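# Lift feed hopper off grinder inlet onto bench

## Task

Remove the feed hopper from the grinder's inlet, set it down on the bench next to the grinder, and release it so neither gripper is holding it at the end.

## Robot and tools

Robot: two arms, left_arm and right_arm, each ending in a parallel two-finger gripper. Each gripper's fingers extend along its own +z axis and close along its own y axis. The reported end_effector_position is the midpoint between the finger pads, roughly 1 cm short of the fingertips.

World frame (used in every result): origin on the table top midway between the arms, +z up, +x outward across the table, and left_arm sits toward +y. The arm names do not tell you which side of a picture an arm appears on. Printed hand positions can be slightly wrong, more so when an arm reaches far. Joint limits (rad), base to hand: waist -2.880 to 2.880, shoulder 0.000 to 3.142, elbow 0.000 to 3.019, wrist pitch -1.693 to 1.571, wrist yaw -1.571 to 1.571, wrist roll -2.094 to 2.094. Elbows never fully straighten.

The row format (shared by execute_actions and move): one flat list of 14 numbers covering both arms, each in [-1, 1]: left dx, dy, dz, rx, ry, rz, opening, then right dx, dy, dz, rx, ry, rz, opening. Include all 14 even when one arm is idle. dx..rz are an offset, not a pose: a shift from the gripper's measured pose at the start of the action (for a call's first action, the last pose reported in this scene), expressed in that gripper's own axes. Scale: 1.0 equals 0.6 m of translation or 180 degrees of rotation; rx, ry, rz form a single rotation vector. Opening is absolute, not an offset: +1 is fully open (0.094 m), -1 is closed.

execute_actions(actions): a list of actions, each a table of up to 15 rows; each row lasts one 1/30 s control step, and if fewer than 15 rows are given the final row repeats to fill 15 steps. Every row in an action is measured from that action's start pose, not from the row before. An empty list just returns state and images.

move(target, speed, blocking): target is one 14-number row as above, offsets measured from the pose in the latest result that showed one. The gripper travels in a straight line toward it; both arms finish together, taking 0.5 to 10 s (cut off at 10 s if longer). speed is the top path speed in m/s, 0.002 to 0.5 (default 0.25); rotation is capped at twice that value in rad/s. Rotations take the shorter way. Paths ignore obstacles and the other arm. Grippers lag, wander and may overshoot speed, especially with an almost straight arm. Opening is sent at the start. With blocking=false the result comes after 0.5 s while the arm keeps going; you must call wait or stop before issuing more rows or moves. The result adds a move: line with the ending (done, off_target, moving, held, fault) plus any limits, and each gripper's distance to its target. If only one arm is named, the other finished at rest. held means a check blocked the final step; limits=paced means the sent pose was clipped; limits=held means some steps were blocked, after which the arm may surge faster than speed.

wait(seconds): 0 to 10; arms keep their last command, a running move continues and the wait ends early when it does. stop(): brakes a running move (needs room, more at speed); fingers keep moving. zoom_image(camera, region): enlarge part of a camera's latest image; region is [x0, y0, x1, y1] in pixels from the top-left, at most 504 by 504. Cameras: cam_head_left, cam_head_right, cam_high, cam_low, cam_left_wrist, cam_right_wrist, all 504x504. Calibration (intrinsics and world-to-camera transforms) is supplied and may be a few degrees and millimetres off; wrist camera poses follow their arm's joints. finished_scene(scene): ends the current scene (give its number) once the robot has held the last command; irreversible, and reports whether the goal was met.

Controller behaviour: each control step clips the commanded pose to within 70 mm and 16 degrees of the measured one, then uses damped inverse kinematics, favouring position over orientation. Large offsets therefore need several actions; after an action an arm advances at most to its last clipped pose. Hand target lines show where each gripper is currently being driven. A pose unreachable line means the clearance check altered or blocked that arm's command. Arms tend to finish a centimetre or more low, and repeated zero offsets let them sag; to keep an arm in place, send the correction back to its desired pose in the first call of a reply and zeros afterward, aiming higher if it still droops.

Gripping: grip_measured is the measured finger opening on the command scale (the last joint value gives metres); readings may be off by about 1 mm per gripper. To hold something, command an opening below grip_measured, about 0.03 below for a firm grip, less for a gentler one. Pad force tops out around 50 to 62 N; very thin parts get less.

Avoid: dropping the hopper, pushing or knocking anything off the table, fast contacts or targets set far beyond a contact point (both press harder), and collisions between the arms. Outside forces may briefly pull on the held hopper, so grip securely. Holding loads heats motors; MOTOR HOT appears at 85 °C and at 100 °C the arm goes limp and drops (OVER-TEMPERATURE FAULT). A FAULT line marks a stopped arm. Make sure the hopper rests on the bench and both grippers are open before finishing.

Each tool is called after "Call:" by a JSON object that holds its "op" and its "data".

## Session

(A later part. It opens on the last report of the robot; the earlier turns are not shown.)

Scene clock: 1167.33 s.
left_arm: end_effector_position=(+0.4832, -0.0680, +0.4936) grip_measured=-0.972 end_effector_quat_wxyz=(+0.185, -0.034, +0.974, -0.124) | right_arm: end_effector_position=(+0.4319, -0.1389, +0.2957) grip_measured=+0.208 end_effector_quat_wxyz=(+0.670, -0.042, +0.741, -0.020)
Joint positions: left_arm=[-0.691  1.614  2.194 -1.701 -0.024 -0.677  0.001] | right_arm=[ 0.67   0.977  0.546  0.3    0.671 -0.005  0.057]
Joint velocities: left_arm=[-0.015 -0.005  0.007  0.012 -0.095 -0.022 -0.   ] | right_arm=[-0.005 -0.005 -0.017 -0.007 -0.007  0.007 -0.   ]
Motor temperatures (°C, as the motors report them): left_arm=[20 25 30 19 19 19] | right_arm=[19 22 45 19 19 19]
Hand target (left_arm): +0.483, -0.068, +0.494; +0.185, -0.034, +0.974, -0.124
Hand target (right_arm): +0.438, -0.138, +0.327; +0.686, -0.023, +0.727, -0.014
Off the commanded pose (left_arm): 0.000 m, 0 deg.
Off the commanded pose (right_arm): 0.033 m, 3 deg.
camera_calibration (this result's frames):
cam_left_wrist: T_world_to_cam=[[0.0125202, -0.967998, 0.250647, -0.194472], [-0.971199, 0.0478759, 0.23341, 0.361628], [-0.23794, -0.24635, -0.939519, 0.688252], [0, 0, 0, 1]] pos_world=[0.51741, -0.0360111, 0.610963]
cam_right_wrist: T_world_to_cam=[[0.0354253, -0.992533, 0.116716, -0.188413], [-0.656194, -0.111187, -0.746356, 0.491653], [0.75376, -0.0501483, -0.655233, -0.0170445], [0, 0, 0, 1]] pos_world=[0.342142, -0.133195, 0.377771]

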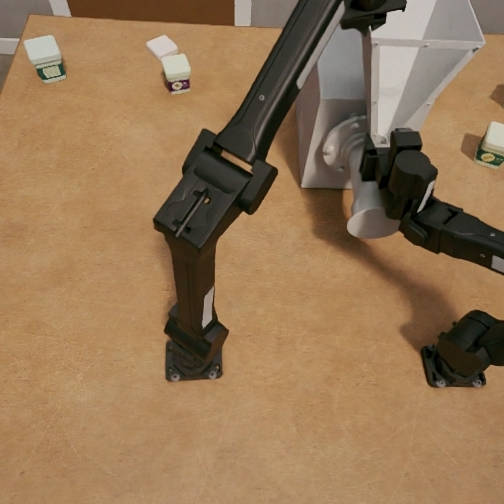

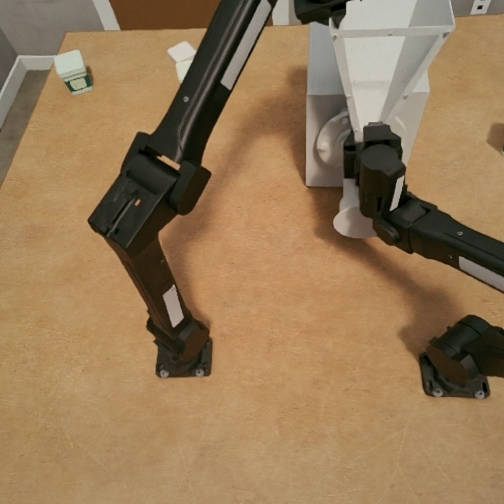

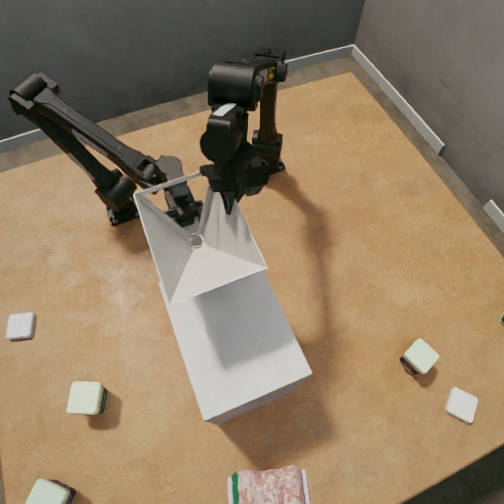

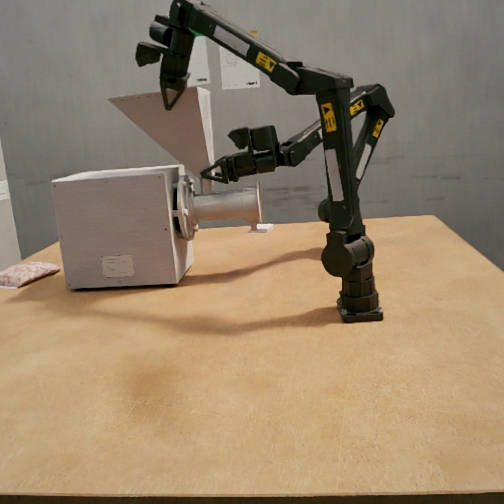

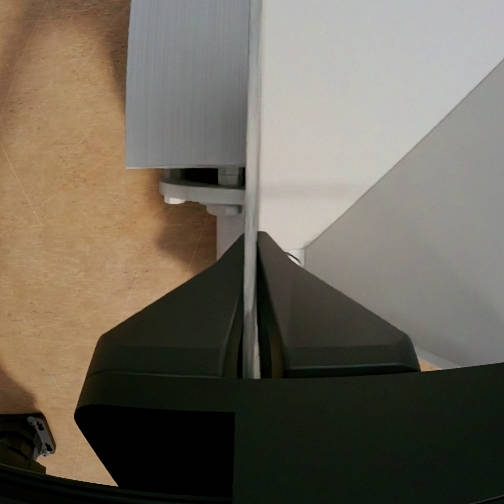

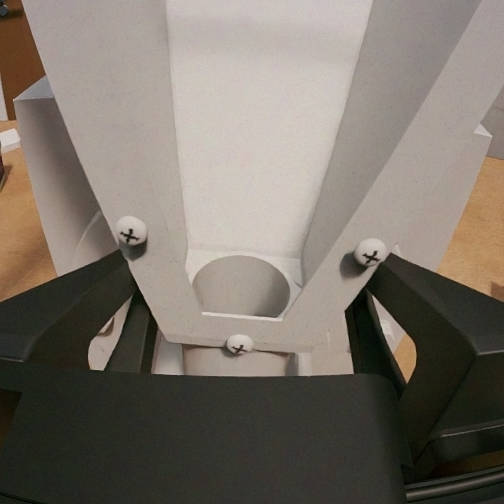

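Call:
{"op": "move", "data": {"target": [-0.0411,-0.0297,-0.105,0,0,0,-1, -0.1157,-0.0100,-0.0119,0,-0.02,0,0.16], "speed": 0.04}}

Scene clock: 1184.87 s.
left_arm: end_effector_position=(+0.4825, -0.0705, +0.4974) grip_measured=-0.973 end_effector_quat_wxyz=(+0.186, -0.025, +0.974, -0.129) | right_arm: end_effector_position=(+0.4282, -0.1396, +0.2943) grip_measured=+0.174 end_effector_quat_wxyz=(+0.650, -0.061, +0.757, -0.028)
Joint positions: left_arm=[-0.692  1.619  2.209 -1.705 -0.016 -0.663  0.001] | right_arm=[ 0.669  0.949  0.566  0.188  0.655 -0.004  0.055]
Joint velocities: left_arm=[-0.015  0.005  0.002  0.017 -0.022  0.051  0.001] | right_arm=[-0.024  0.015  0.022 -0.007 -0.066 -0.007  0.   ]
Motor temperatures (°C, as the motors report them): left_arm=[20 25 31 19 19 19] | right_arm=[19 22 45 19 19 19]
Hand target (left_arm): +0.477, -0.064, +0.559; +0.242, -0.033, +0.955, -0.168
Hand target (right_arm): +0.428, -0.143, +0.364; +0.693, -0.041, +0.720, -0.019
Off the commanded pose (left_arm): 0.066 m, 1 deg.
Off the commanded pose (right_arm): 0.072 m, 7 deg.
joint sent to its limit (left arm) — the command would take joint 4 (wrist pitch) past its lower limit, so that joint was sent only as far as its limit.
move: off_target (left_arm, right_arm)
camera_calibration (this result's frames):
cam_left_wrist: T_world_to_cam=[[-0.00631415, -0.966811, 0.255416, -0.191087], [-0.971212, 0.0667545, 0.228673, 0.363901], [-0.238133, -0.246619, -0.9394, 0.691095], [0, 0, 0, 1]] pos_world=[0.516792, -0.0386005, 0.614806]
cam_right_wrist: T_world_to_cam=[[0.0570876, -0.986629, 0.152658, -0.207893], [-0.691517, -0.149365, -0.70675, 0.486187], [0.720101, -0.0652187, -0.690797, 0.00760793], [0, 0, 0, 1]] pos_world=[0.342596, -0.131997, 0.380605]

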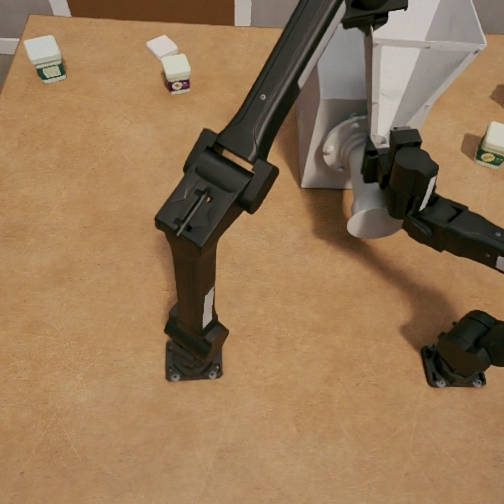

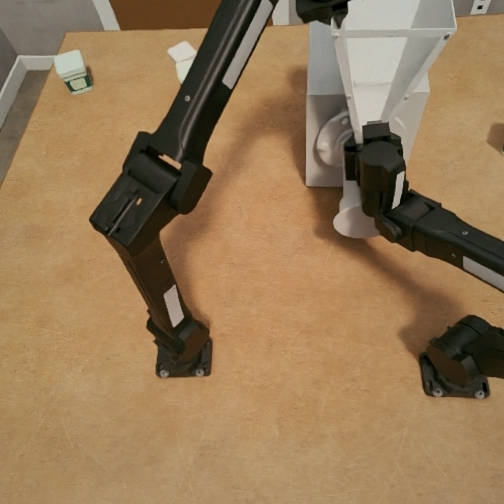

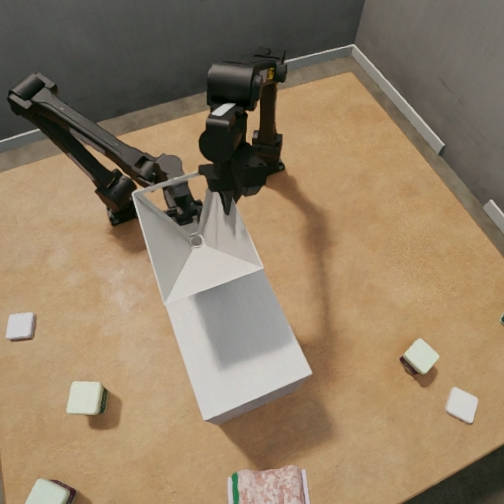

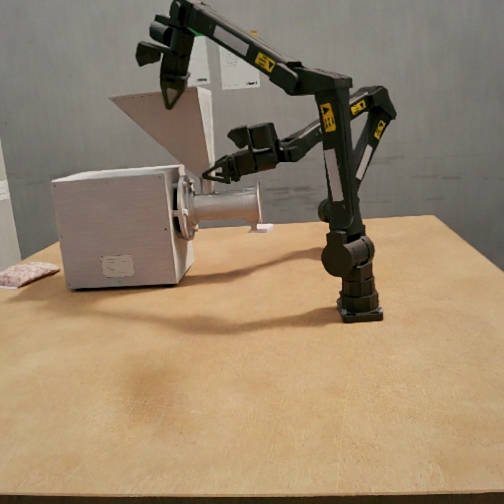

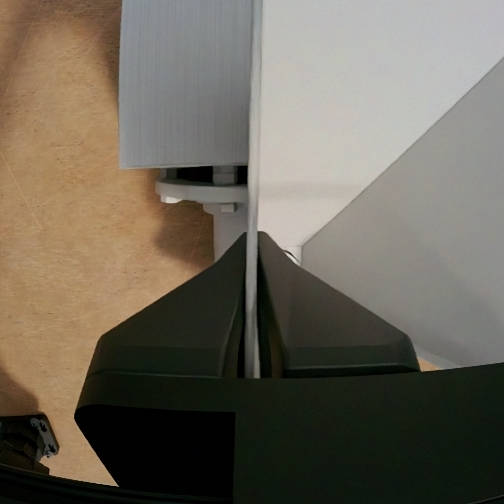

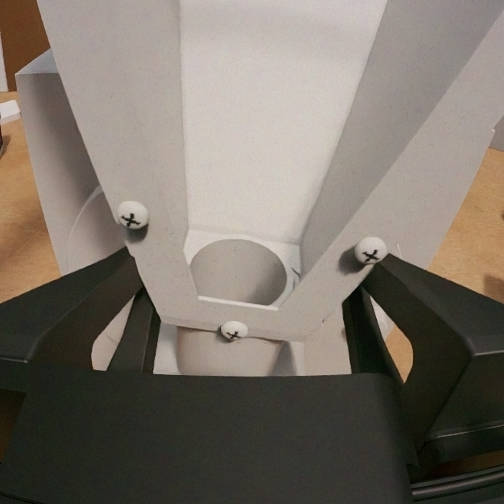

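Call:
{"op": "zoom_image", "data": {"camera": "cam_low", "region": [150, 130, 290, 240]}}

Call:
{"op": "zoom_image", "data": {"camera": "cam_high", "region": [120, 170, 290, 310]}}

Region (150, 130, 290, 240) of cam_low's 504x504 image, scaled by 3.600, with more detail than that image has; it fills the top 396 rows of this view, and the rest is white.

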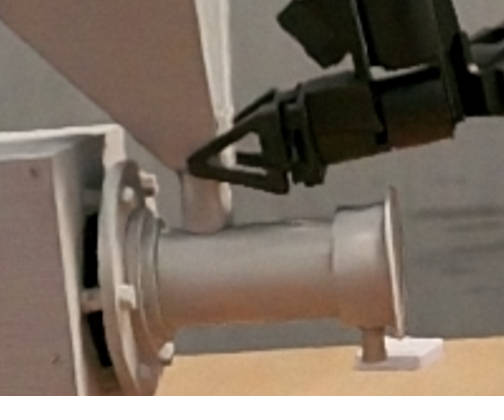

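Region (120, 170, 290, 310) of cam_high's 504x504 image, scaled by 2.965, with more detail than that image has; it fills the top 415 rows of this view, and the rest is white.

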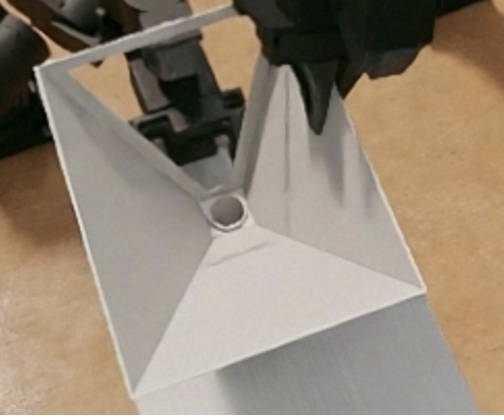

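Call:
{"op": "execute_actions", "data": {"actions": [[[-0.0357,-0.0257,-0.1083,-0.0057,-0.0042,-0.0143,-1, -0.1157,-0.01,-0.012,-0.0158,-0.0014,-0.0016,0.15],[-0.0357,-0.0257,-0.1083,-0.0057,-0.0042,-0.0143,-1, -0.1157,-0.01,-0.012,-0.0158,-0.0014,-0.0016,0.15],[-0.0303,-0.0218,-0.1116,-0.0113,-0.0083,-0.0286,-1, -0.1157,-0.01,-0.012,-0.0315,-0.0027,-0.0032,0.15],[-0.0303,-0.0218,-0.1116,-0.0113,-0.0083,-0.0286,-1, -0.1157,-0.01,-0.012,-0.0315,-0.0027,-0.0032,0.15],[-0.0303,-0.0218,-0.1116,-0.0113,-0.0083,-0.0286,-1, -0.1157,-0.01,-0.012,-0.0315,-0.0027,-0.0032,0.15],[-0.0303,-0.0218,-0.1116,-0.0113,-0.0083,-0.0286,-1, -0.1157,-0.01,-0.012,-0.0315,-0.0027,-0.0032,0.15],[-0.0357,-0.0257,-0.1083,-0.0057,-0.0042,-0.0143,-1, -0.1157,-0.01,-0.012,-0.0158,-0.0014,-0.0016,0.15],[-0.0411,-0.0297,-0.105,0,0,0,-1, -0.1157,-0.01,-0.012,0,0,0,0.15],[-0.0465,-0.0336,-0.1017,0.0057,0.0042,0.0143,-1, -0.1157,-0.01,-0.012,0.0158,0.0014,0.0016,0.15],[-0.0519,-0.0376,-0.0984,0.0113,0.0083,0.0286,-1, -0.1157,-0.01,-0.012,0.0315,0.0027,0.0032,0.15],[-0.0519,-0.0376,-0.0984,0.0113,0.0083,0.0286,-1, -0.1157,-0.01,-0.012,0.0315,0.0027,0.0032,0.15],[-0.0519,-0.0376,-0.0984,0.0113,0.0083,0.0286,-1, -0.1157,-0.01,-0.012,0.0315,0.0027,0.0032,0.15],[-0.0519,-0.0376,-0.0984,0.0113,0.0083,0.0286,-1, -0.1157,-0.01,-0.012,0.0315,0.0027,0.0032,0.15],[-0.0465,-0.0336,-0.1017,0.0057,0.0042,0.0143,-1, -0.1157,-0.01,-0.012,0.0158,0.0014,0.0016,0.15],[-0.0411,-0.0297,-0.105,0,0,0,-1, -0.1157,-0.01,-0.012,0,0,0,0.15]],[[-0.0357,-0.0257,-0.1083,-0.0057,-0.0042,-0.0143,-1, -0.1157,-0.01,-0.012,-0.0158,-0.0014,-0.0016,0.15],[-0.0357,-0.0257,-0.1083,-0.0057,-0.0042,-0.0143,-1, -0.1157,-0.01,-0.012,-0.0158,-0.0014,-0.0016,0.15],[-0.0303,-0.0218,-0.1116,-0.0113,-0.0083,-0.0286,-1, -0.1157,-0.01,-0.012,-0.0315,-0.0027,-0.0032,0.15],[-0.0303,-0.0218,-0.1116,-0.0113,-0.0083,-0.0286,-1, -0.1157,-0.01,-0.012,-0.0315,-0.0027,-0.0032,0.15],[-0.0303,-0.0218,-0.1116,-0.0113,-0.0083,-0.0286,-1, -0.1157,-0.01,-0.012,-0.0315,-0.0027,-0.0032,0.15],[-0.0303,-0.0218,-0.1116,-0.0113,-0.0083,-0.0286,-1, -0.1157,-0.01,-0.012,-0.0315,-0.0027,-0.0032,0.15],[-0.0357,-0.0257,-0.1083,-0.0057,-0.0042,-0.0143,-1, -0.1157,-0.01,-0.012,-0.0158,-0.0014,-0.0016,0.15],[-0.0411,-0.0297,-0.105,0,0,0,-1, -0.1157,-0.01,-0.012,0,0,0,0.15],[-0.0465,-0.0336,-0.1017,0.0057,0.0042,0.0143,-1, -0.1157,-0.01,-0.012,0.0158,0.0014,0.0016,0.15],[-0.0519,-0.0376,-0.0984,0.0113,0.0083,0.0286,-1, -0.1157,-0.01,-0.012,0.0315,0.0027,0.0032,0.15],[-0.0519,-0.0376,-0.0984,0.0113,0.0083,0.0286,-1, -0.1157,-0.01,-0.012,0.0315,0.0027,0.0032,0.15],[-0.0519,-0.0376,-0.0984,0.0113,0.0083,0.0286,-1, -0.1157,-0.01,-0.012,0.0315,0.0027,0.0032,0.15],[-0.0519,-0.0376,-0.0984,0.0113,0.0083,0.0286,-1, -0.1157,-0.01,-0.012,0.0315,0.0027,0.0032,0.15],[-0.0465,-0.0336,-0.1017,0.0057,0.0042,0.0143,-1, -0.1157,-0.01,-0.012,0.0158,0.0014,0.0016,0.15],[-0.0411,-0.0297,-0.105,0,0,0,-1, -0.1157,-0.01,-0.012,0,0,0,0.15]]]}}

Scene clock: 1278.07 s.
left_arm: end_effector_position=(+0.4936, -0.0801, +0.4977) grip_measured=-0.974 end_effector_quat_wxyz=(+0.182, +0.041, +0.972, -0.143) | right_arm: end_effector_position=(+0.4101, -0.1388, +0.2943) grip_measured=+0.155 end_effector_quat_wxyz=(+0.568, -0.075, +0.813, -0.107)
Joint positions: left_arm=[-0.675  1.658  2.257 -1.705  0.05  -0.524  0.001] | right_arm=[ 0.75   0.946  0.707 -0.264  0.811  0.101  0.054]
Joint velocities: left_arm=[-0.034  0.015 -0.002 -0.007 -0.139 -0.022  0.   ] | right_arm=[-0.347 -0.298  0.002 -0.037 -1.033 -0.212 -0.001]
Motor temperatures (°C, as the motors report them): left_arm=[20 25 43 19 20 19] | right_arm=[19 22 50 19 20 19]
Hand target (left_arm): +0.481, -0.070, +0.562; +0.242, +0.005, +0.954, -0.179
Hand target (right_arm): +0.420, -0.138, +0.364; +0.611, -0.070, +0.785, -0.073
Off the commanded pose (left_arm): 0.071 m, 4 deg; position clipped at the last step of the last action.
Off the commanded pose (right_arm): 0.071 m, 7 deg.
joint sent to its limit (left arm) — the command would take joint 4 (wrist pitch) past its lower limit, so that joint was sent only as far as its limit.
camera_calibration (this result's frames):
cam_left_wrist: T_world_to_cam=[[-0.140002, -0.955906, 0.258155, -0.134863], [-0.955588, 0.198727, 0.217622, 0.383584], [-0.259328, -0.216223, -0.941274, 0.705445], [0, 0, 0, 1]] pos_world=[0.530609, -0.0526113, 0.615356]
cam_right_wrist: T_world_to_cam=[[0.00764305, -0.957424, 0.288584, -0.221717], [-0.824252, -0.16943, -0.54028, 0.476513], [0.566171, -0.233737, -0.790454, 0.0897282], [0, 0, 0, 1]] pos_world=[0.34366, -0.110569, 0.39236]

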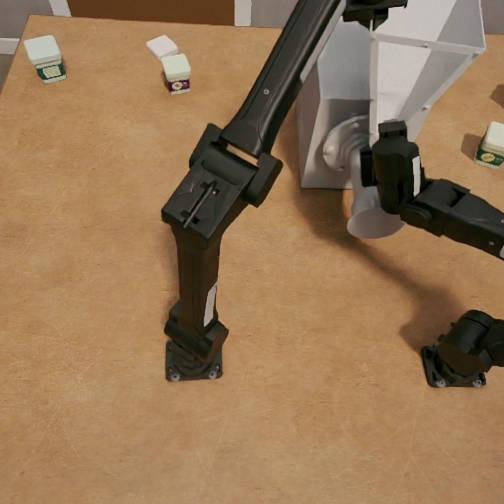

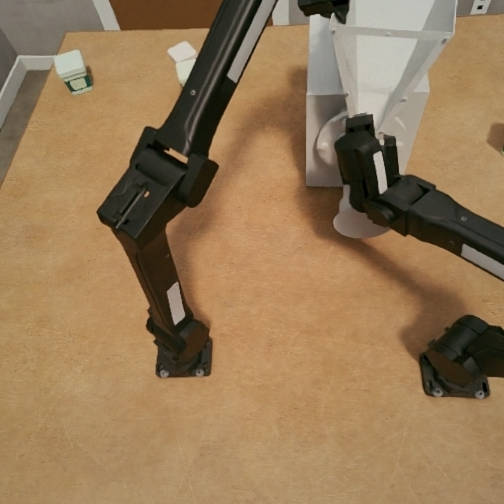

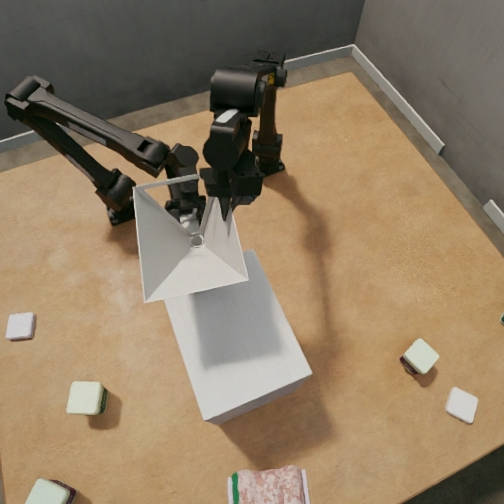

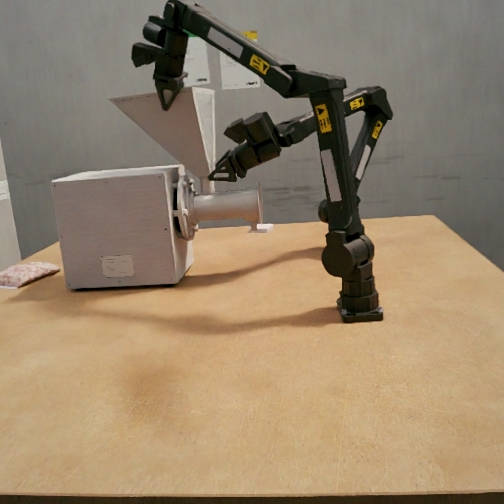

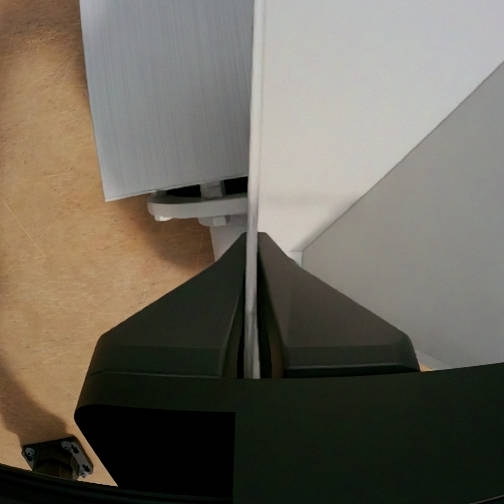

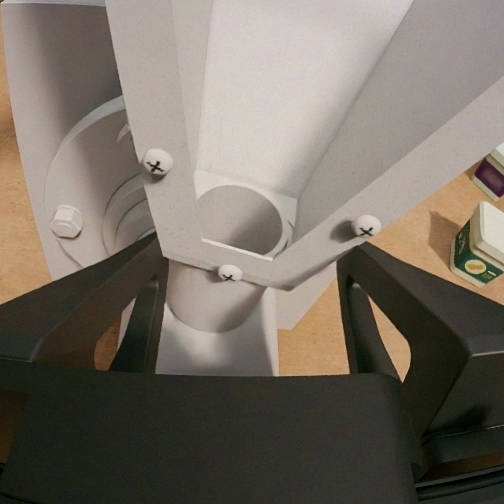

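Call:
{"op": "execute_actions", "data": {"actions": [[[0,0,0,0,0,0,-1, 0,0,0,0,0,0,0.15]]]}}

Call:
{"op": "zoom_image", "data": {"camera": "cam_right_wrist", "region": [130, 140, 330, 340]}}

Call:
{"op": "zoom_image", "data": {"camera": "cam_high", "region": [160, 210, 240, 280]}}

Scene clock: 1371.53 s.
left_arm: end_effector_position=(+0.4931, -0.0805, +0.4952) grip_measured=-0.974 end_effector_quat_wxyz=(+0.180, +0.044, +0.972, -0.142) | right_arm: end_effector_position=(+0.4091, -0.1399, +0.2908) grip_measured=+0.153 end_effector_quat_wxyz=(+0.564, -0.077, +0.815, -0.106)
Joint positions: left_arm=[-0.675  1.657  2.251 -1.705  0.052 -0.518  0.001] | right_arm=[ 0.746  0.942  0.702 -0.272  0.8    0.104  0.054]
Joint velocities: left_arm=[-0.015 -0.005 -0.007 -0.007  0.037 -0.051 -0.001] | right_arm=[-0.005 -0.005  0.017 -0.002  0.022  0.007 -0.001]
Motor temperatures (°C, as the motors report them): left_arm=[20 26 43 19 22 20] | right_arm=[19 22 54 19 19 20]
Hand target (left_arm): +0.494, -0.080, +0.498; +0.182, +0.041, +0.972, -0.143
Hand target (right_arm): +0.410, -0.139, +0.294; +0.568, -0.075, +0.813, -0.107
Off the commanded pose (left_arm): 0.003 m, 1 deg.
Off the commanded pose (right_arm): 0.004 m, 1 deg.
camera_calibration (this result's frames):
cam_left_wrist: T_world_to_cam=[[-0.14507, -0.955922, 0.255281, -0.13073], [-0.953279, 0.204137, 0.222684, 0.380534], [-0.26498, -0.211049, -0.940874, 0.705846], [0, 0, 0, 1]] pos_world=[0.530825, -0.0536802, 0.612747]
cam_right_wrist: T_world_to_cam=[[0.0152441, -0.957325, 0.288611, -0.224878], [-0.828865, -0.173539, -0.531853, 0.472426], [0.559241, -0.231112, -0.796139, 0.0921088], [0, 0, 0, 1]] pos_world=[0.343494, -0.112009, 0.389494]

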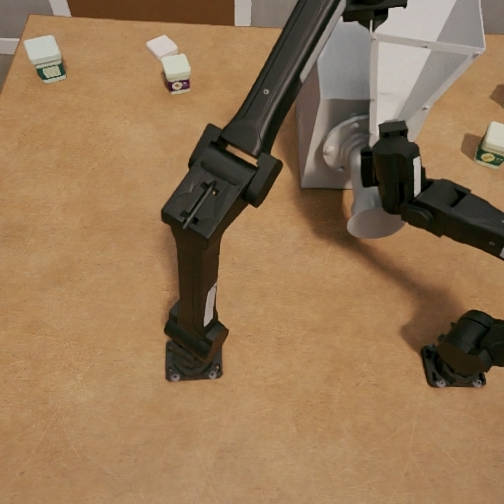

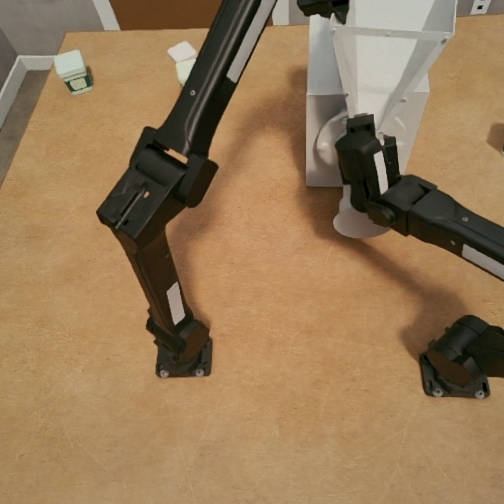

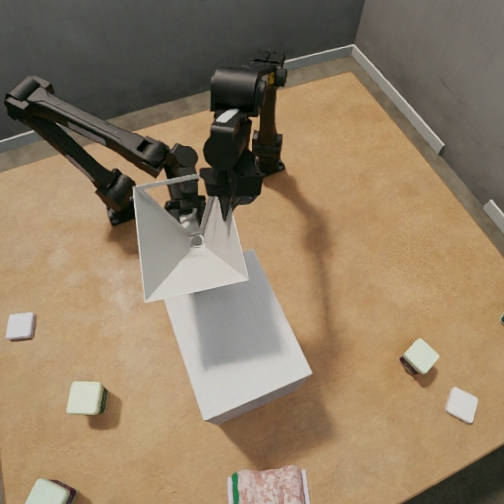

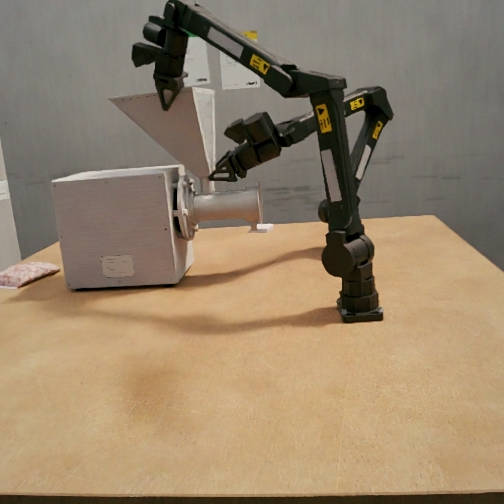

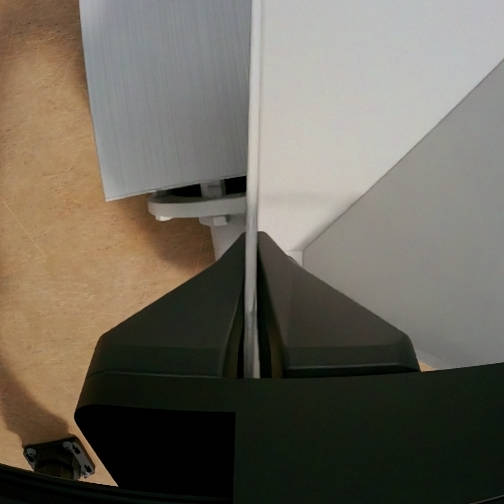

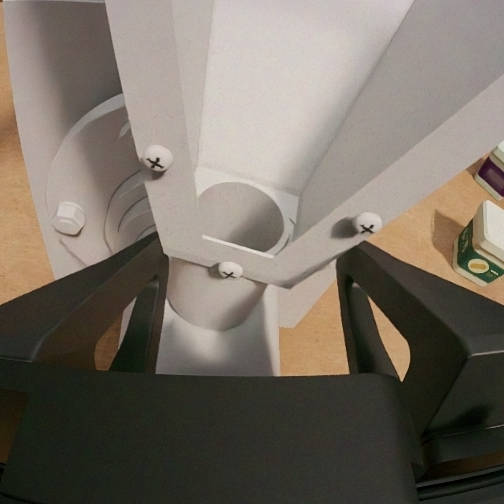

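Region (130, 140, 330, 340) of cam_right_wrist's 504x504 image, scaled by 2.520, with more detail than that image has.

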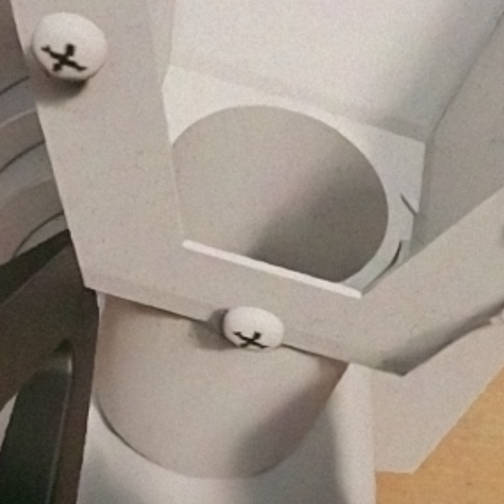

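Region (160, 210, 240, 280) of cam_high's 504x504 image, scaled by 6.300, with more detail than that image has; it fills the top 441 rows of this view, and the rest is white.

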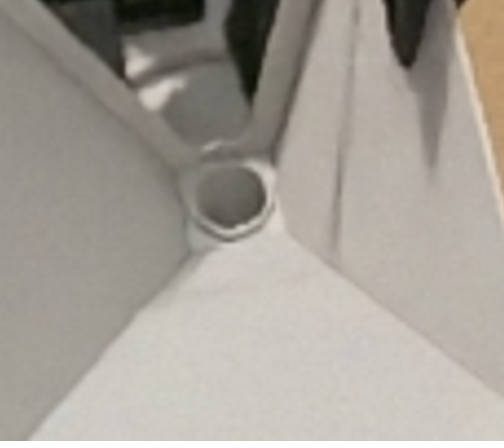

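Call:
{"op": "execute_actions", "data": {"actions": [[[0,0,0,0,0,0,1, -0.03,0,0,0,0,0,1]],[[0,0,0,0,0,0,1, -0.03,0,-0.05,0,0,0,1],[0,0,0,0,0,0,1, -0.03,0,-0.1,0,0,0,1],[0,0,0,0,0,0,1, -0.03,0,-0.14,0,0,0,1]],[[0,0,-0.12,0,0,0,1, -0.06,0,-0.06,0,0,0,1]]]}}

Scene clock: 1493.03 s.
left_arm: end_effector_position=(+0.4665, -0.0628, +0.5377) grip_measured=+1.000 end_effector_quat_wxyz=(+0.213, +0.045, +0.962, -0.164) | right_arm: end_effector_position=(+0.3070, -0.1278, +0.3325) grip_measured=+1.000 end_effector_quat_wxyz=(+0.536, -0.123, +0.822, -0.148)
Joint positions: left_arm=[-0.675  1.575  2.251 -1.705  0.054 -0.518  0.094] | right_arm=[ 1.085  0.83   0.83  -0.899  1.062  0.414  0.094]
Joint velocities: left_arm=[ 0.005  0.005 -0.017 -0.002  0.037 -0.022  0.   ] | right_arm=[-0.005  0.024 -0.007 -0.022 -0.051  0.051  0.   ]
Motor temperatures (°C, as the motors report them): left_arm=[20 25 34 19 20 19] | right_arm=[19 21 46 19 20 19]
Hand target (left_arm): +0.468, -0.059, +0.553; +0.228, +0.042, +0.957, -0.173
Hand target (right_arm): +0.309, -0.121, +0.354; +0.546, -0.108, +0.820, -0.132
Off the commanded pose (left_arm): 0.018 m, 5 deg.
Off the commanded pose (right_arm): 0.023 m, 3 deg.
joint sent to its limit (left arm) — the command would take joint 4 (wrist pitch) past its lower limit, so that joint was sent only as far as its limit.
camera_calibration (this result's frames):
cam_left_wrist: T_world_to_cam=[[-0.164547, -0.942562, 0.29069, -0.137634], [-0.965692, 0.21397, 0.147162, 0.389077], [-0.200908, -0.256502, -0.945433, 0.712297], [0, 0, 0, 1]] pos_world=[0.496187, -0.0302737, 0.656181]
cam_right_wrist: T_world_to_cam=[[0.053723, -0.913777, 0.402649, -0.267935], [-0.852234, -0.252101, -0.458414, 0.384752], [0.520396, -0.318523, -0.792295, 0.184687], [0, 0, 0, 1]] pos_world=[0.246182, -0.0890087, 0.430586]

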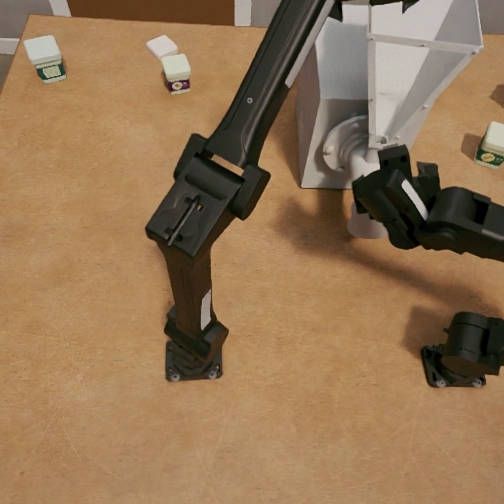

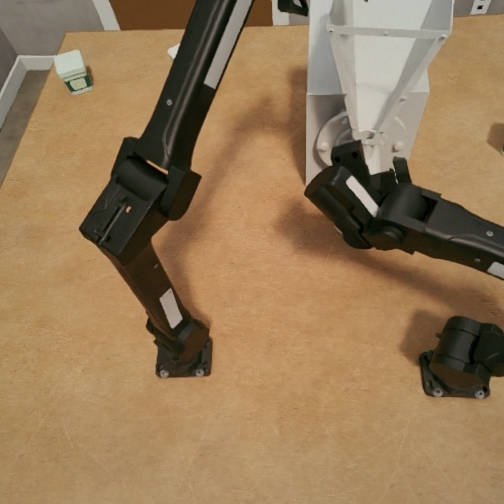

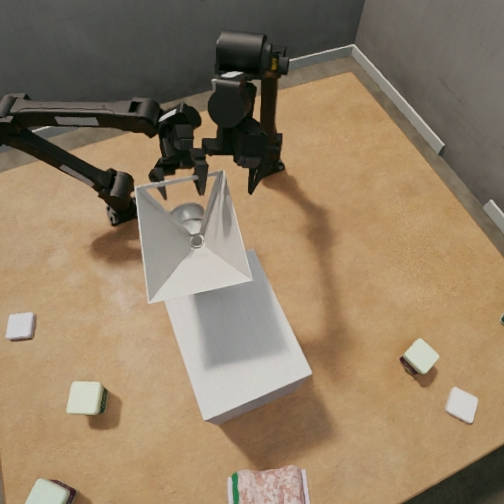

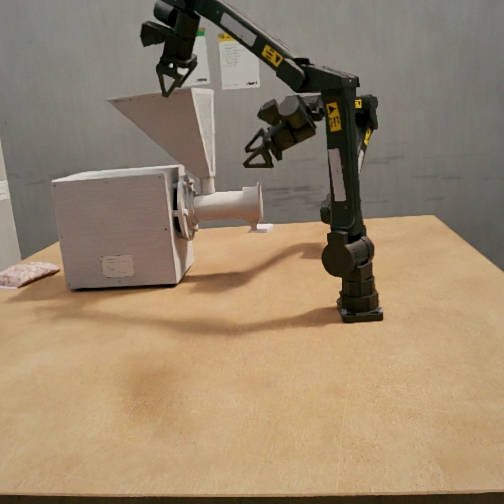

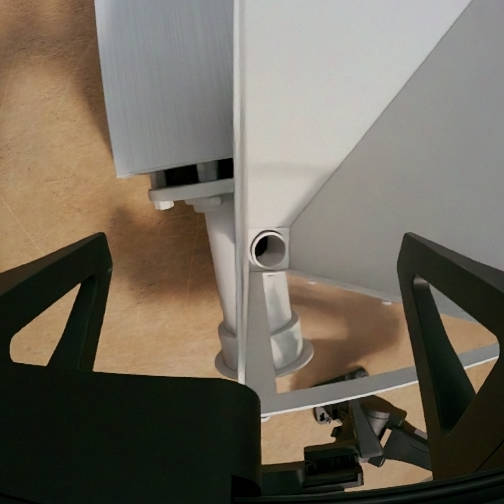

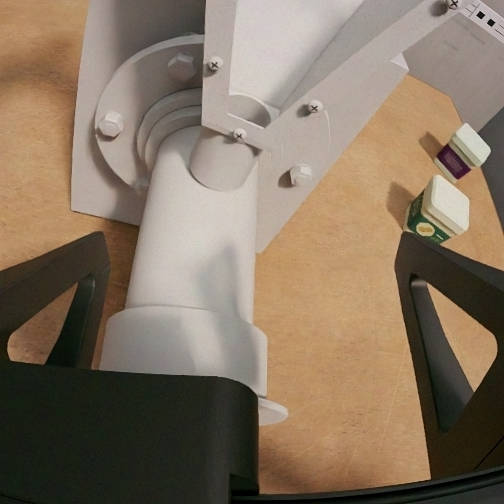

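Call:
{"op": "move", "data": {"target": [0.208,0.2975,-0.148,0,0,0,1, -0.307,-0.294,-0.068,-0.1134,0.1877,0.0647,-1], "speed": 0.15}}

Scene clock: 1522.83 s.
left_arm: end_effector_position=(+0.3504, +0.1320, +0.5017) grip_measured=+1.000 end_effector_quat_wxyz=(+0.212, +0.042, +0.962, -0.165) | right_arm: end_effector_position=(+0.3468, -0.2239, +0.5535) grip_measured=-0.982 end_effector_quat_wxyz=(+0.302, -0.084, +0.949, +0.045)
Joint positions: left_arm=[-0.267  1.057  1.673 -1.701  0.257 -0.166  0.094] | right_arm=[ 0.341  1.07   1.813 -1.698  0.078  0.171  0.001]
Joint velocities: left_arm=[-0.015  0.005 -0.017  0.017  0.022  0.037  0.   ] | right_arm=[ 0.005  0.015  0.002 -0.007 -0.037 -0.066 -0.001]
Motor temperatures (°C, as the motors report them): left_arm=[20 25 35 19 20 19] | right_arm=[19 21 48 19 20 19]
Hand target (left_arm): +0.348, +0.135, +0.506; +0.218, +0.045, +0.961, -0.164
Hand target (right_arm): +0.347, -0.226, +0.567; +0.313, -0.084, +0.945, +0.047
Off the commanded pose (left_arm): 0.009 m, 0 deg.
Off the commanded pose (right_arm): 0.017 m, 6 deg.
joint sent to its limit (left arm) — the command would take joint 4 (wrist pitch) past its lower limit, so that joint was sent only as far as its limit.
joint sent to its limit (right arm) — the command would take joint 4 (wrist pitch) past its lower limit, so that joint was sent only as far as its limit.
move: off_target (right_arm); limits=paced
camera_calibration (this result's frames):
cam_left_wrist: T_world_to_cam=[[-0.158077, -0.942652, 0.293971, 0.0334604], [-0.966458, 0.208733, 0.14963, 0.240357], [-0.202411, -0.260458, -0.944029, 0.705247], [0, 0, 0, 1]] pos_world=[0.380334, 0.165058, 0.619973]
cam_right_wrist: T_world_to_cam=[[0.209716, -0.977647, -0.0150361, -0.284086], [-0.977761, -0.209714, -0.00173235, 0.296095], [-0.00145965, 0.015065, -0.999885, 0.678996], [0, 0, 0, 1]] pos_world=[0.350079, -0.225869, 0.67516]

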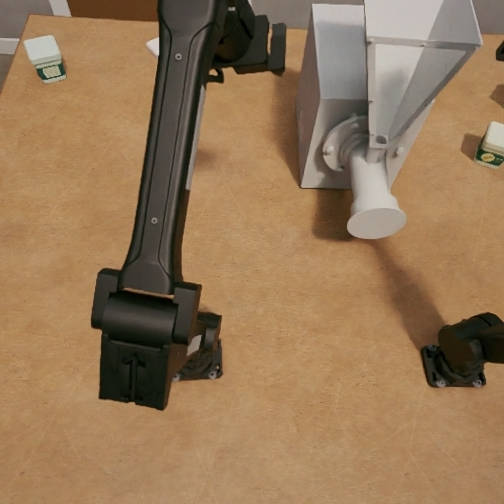

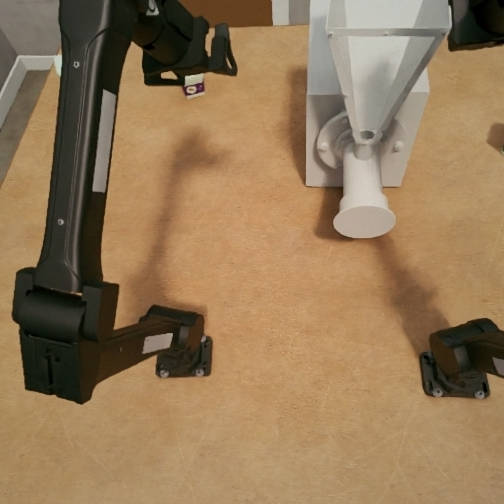

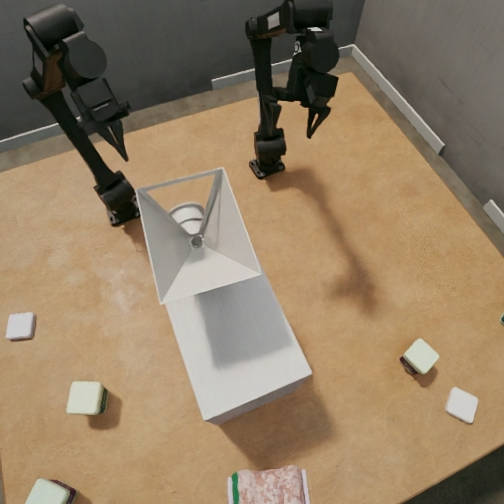

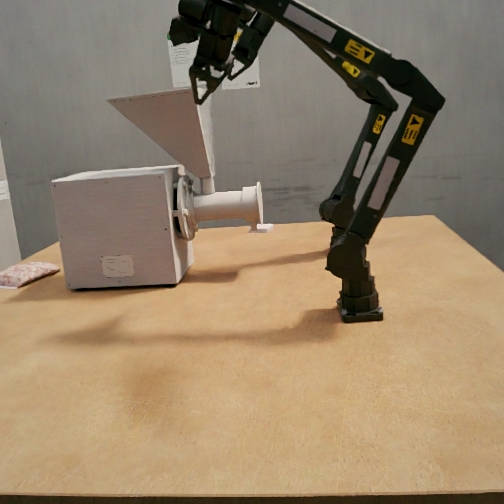

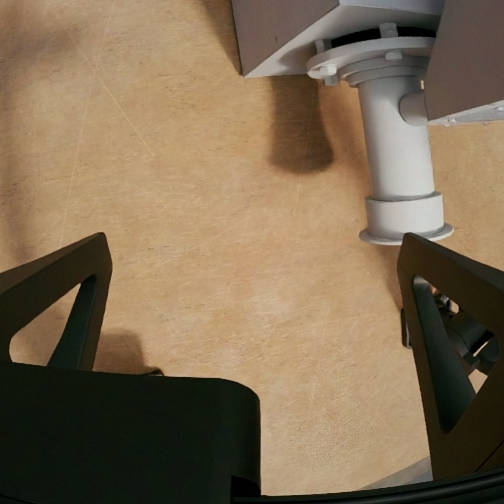

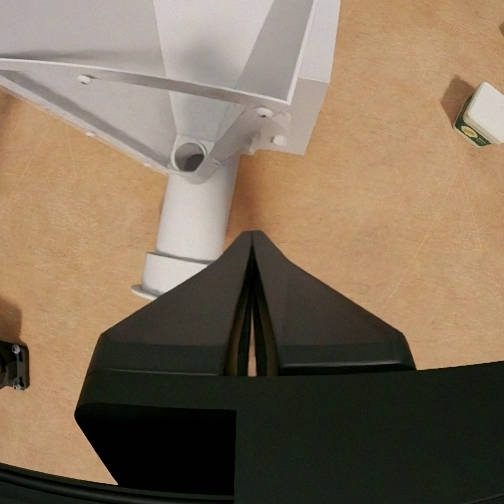

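Call:
{"op": "move", "data": {"target": [0,0,0,0,0,0,1, -0.272,-0.001,0.1595,0,0.05,0,-1], "speed": 0.15}}

Scene clock: 1533.97 s.
left_arm: end_effector_position=(+0.3504, +0.1319, +0.4993) grip_measured=+1.000 end_effector_quat_wxyz=(+0.210, +0.043, +0.963, -0.164) | right_arm: end_effector_position=(+0.5347, -0.1870, +0.5504) grip_measured=-0.982 end_effector_quat_wxyz=(+0.279, -0.086, +0.955, +0.051)
Joint positions: left_arm=[-0.267  1.057  1.667 -1.701  0.257 -0.164  0.094] | right_arm=[ 0.25   1.567  2.272 -1.701  0.005  0.1    0.001]
Joint velocities: left_arm=[-0.005 -0.015  0.007 -0.007  0.022 -0.022  0.   ] | right_arm=[-0.005 -0.015 -0.012 -0.002 -0.051 -0.022 -0.001]
Motor temperatures (°C, as the motors report them): left_arm=[20 25 34 19 20 19] | right_arm=[19 21 47 19 20 19]
Hand target (left_arm): +0.350, +0.132, +0.502; +0.212, +0.042, +0.962, -0.165
Hand target (right_arm): +0.532, -0.192, +0.571; +0.300, -0.085, +0.949, +0.054
Off the commanded pose (left_arm): 0.002 m, 0 deg.
Off the commanded pose (right_arm): 0.020 m, 6 deg.
joint sent to its limit (right arm) — the command would take joint 4 (wrist pitch) past its lower limit, so that joint was sent only as far as its limit.
move: off_target (right_arm)
camera_calibration (this result's frames):
cam_left_wrist: T_world_to_cam=[[-0.158995, -0.942788, 0.29304, 0.0349124], [-0.965212, 0.21084, 0.154634, 0.237536], [-0.207571, -0.258259, -0.943513, 0.704218], [0, 0, 0, 1]] pos_world=[0.380999, 0.164704, 0.617477]
cam_right_wrist: T_world_to_cam=[[0.21738, -0.9756, -0.0308398, -0.282479], [-0.974783, -0.218614, 0.0447855, 0.458617], [-0.0504347, 0.0203266, -0.99852, 0.702096], [0, 0, 0, 1]] pos_world=[0.543868, -0.189597, 0.671806]

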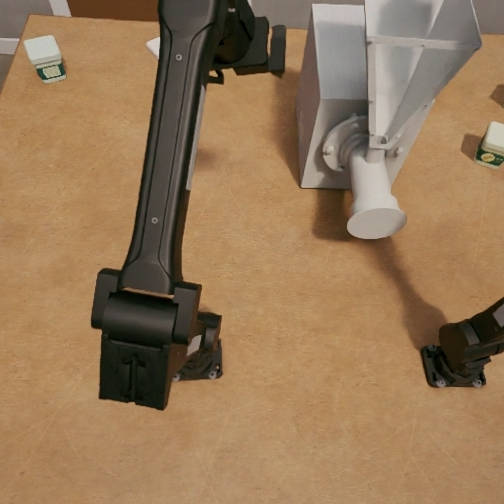

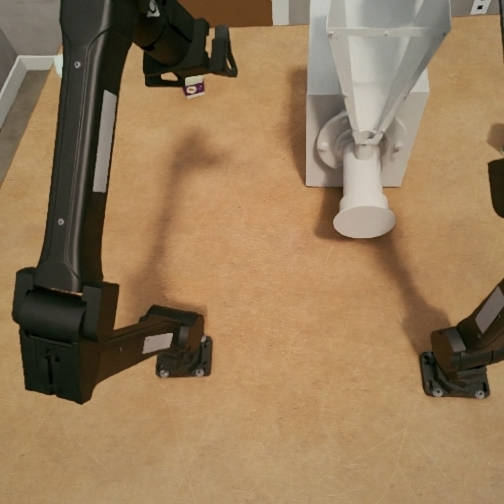

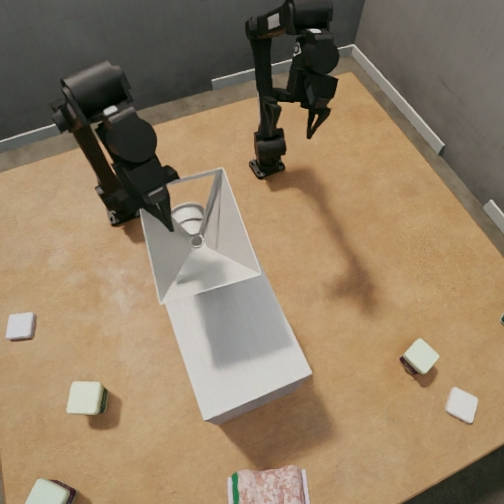

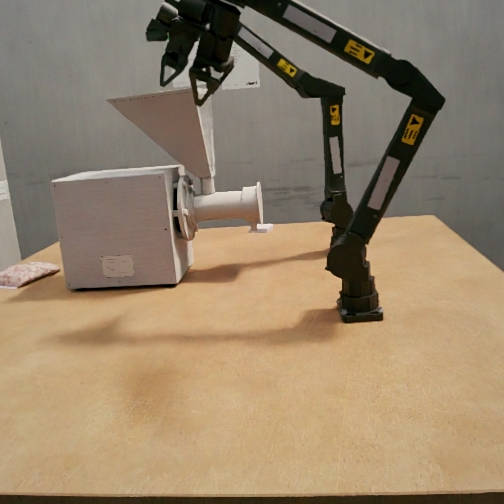

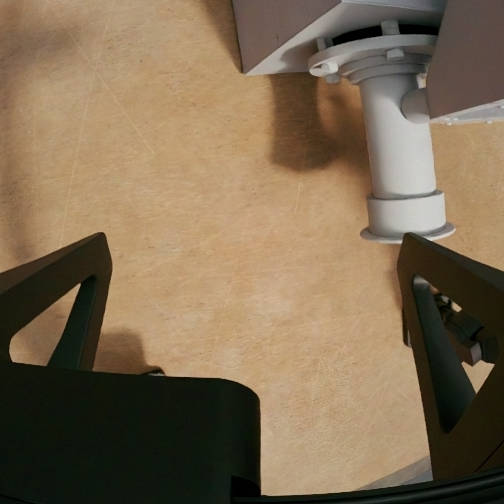

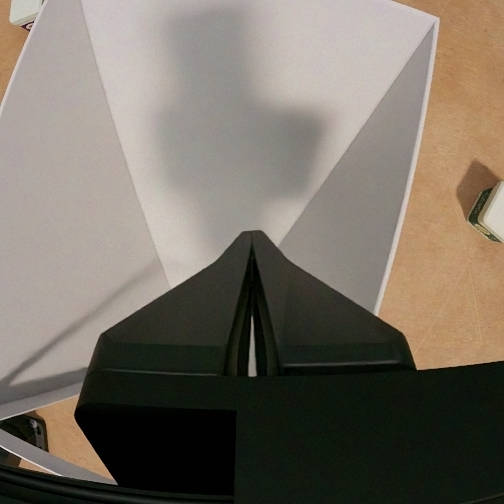

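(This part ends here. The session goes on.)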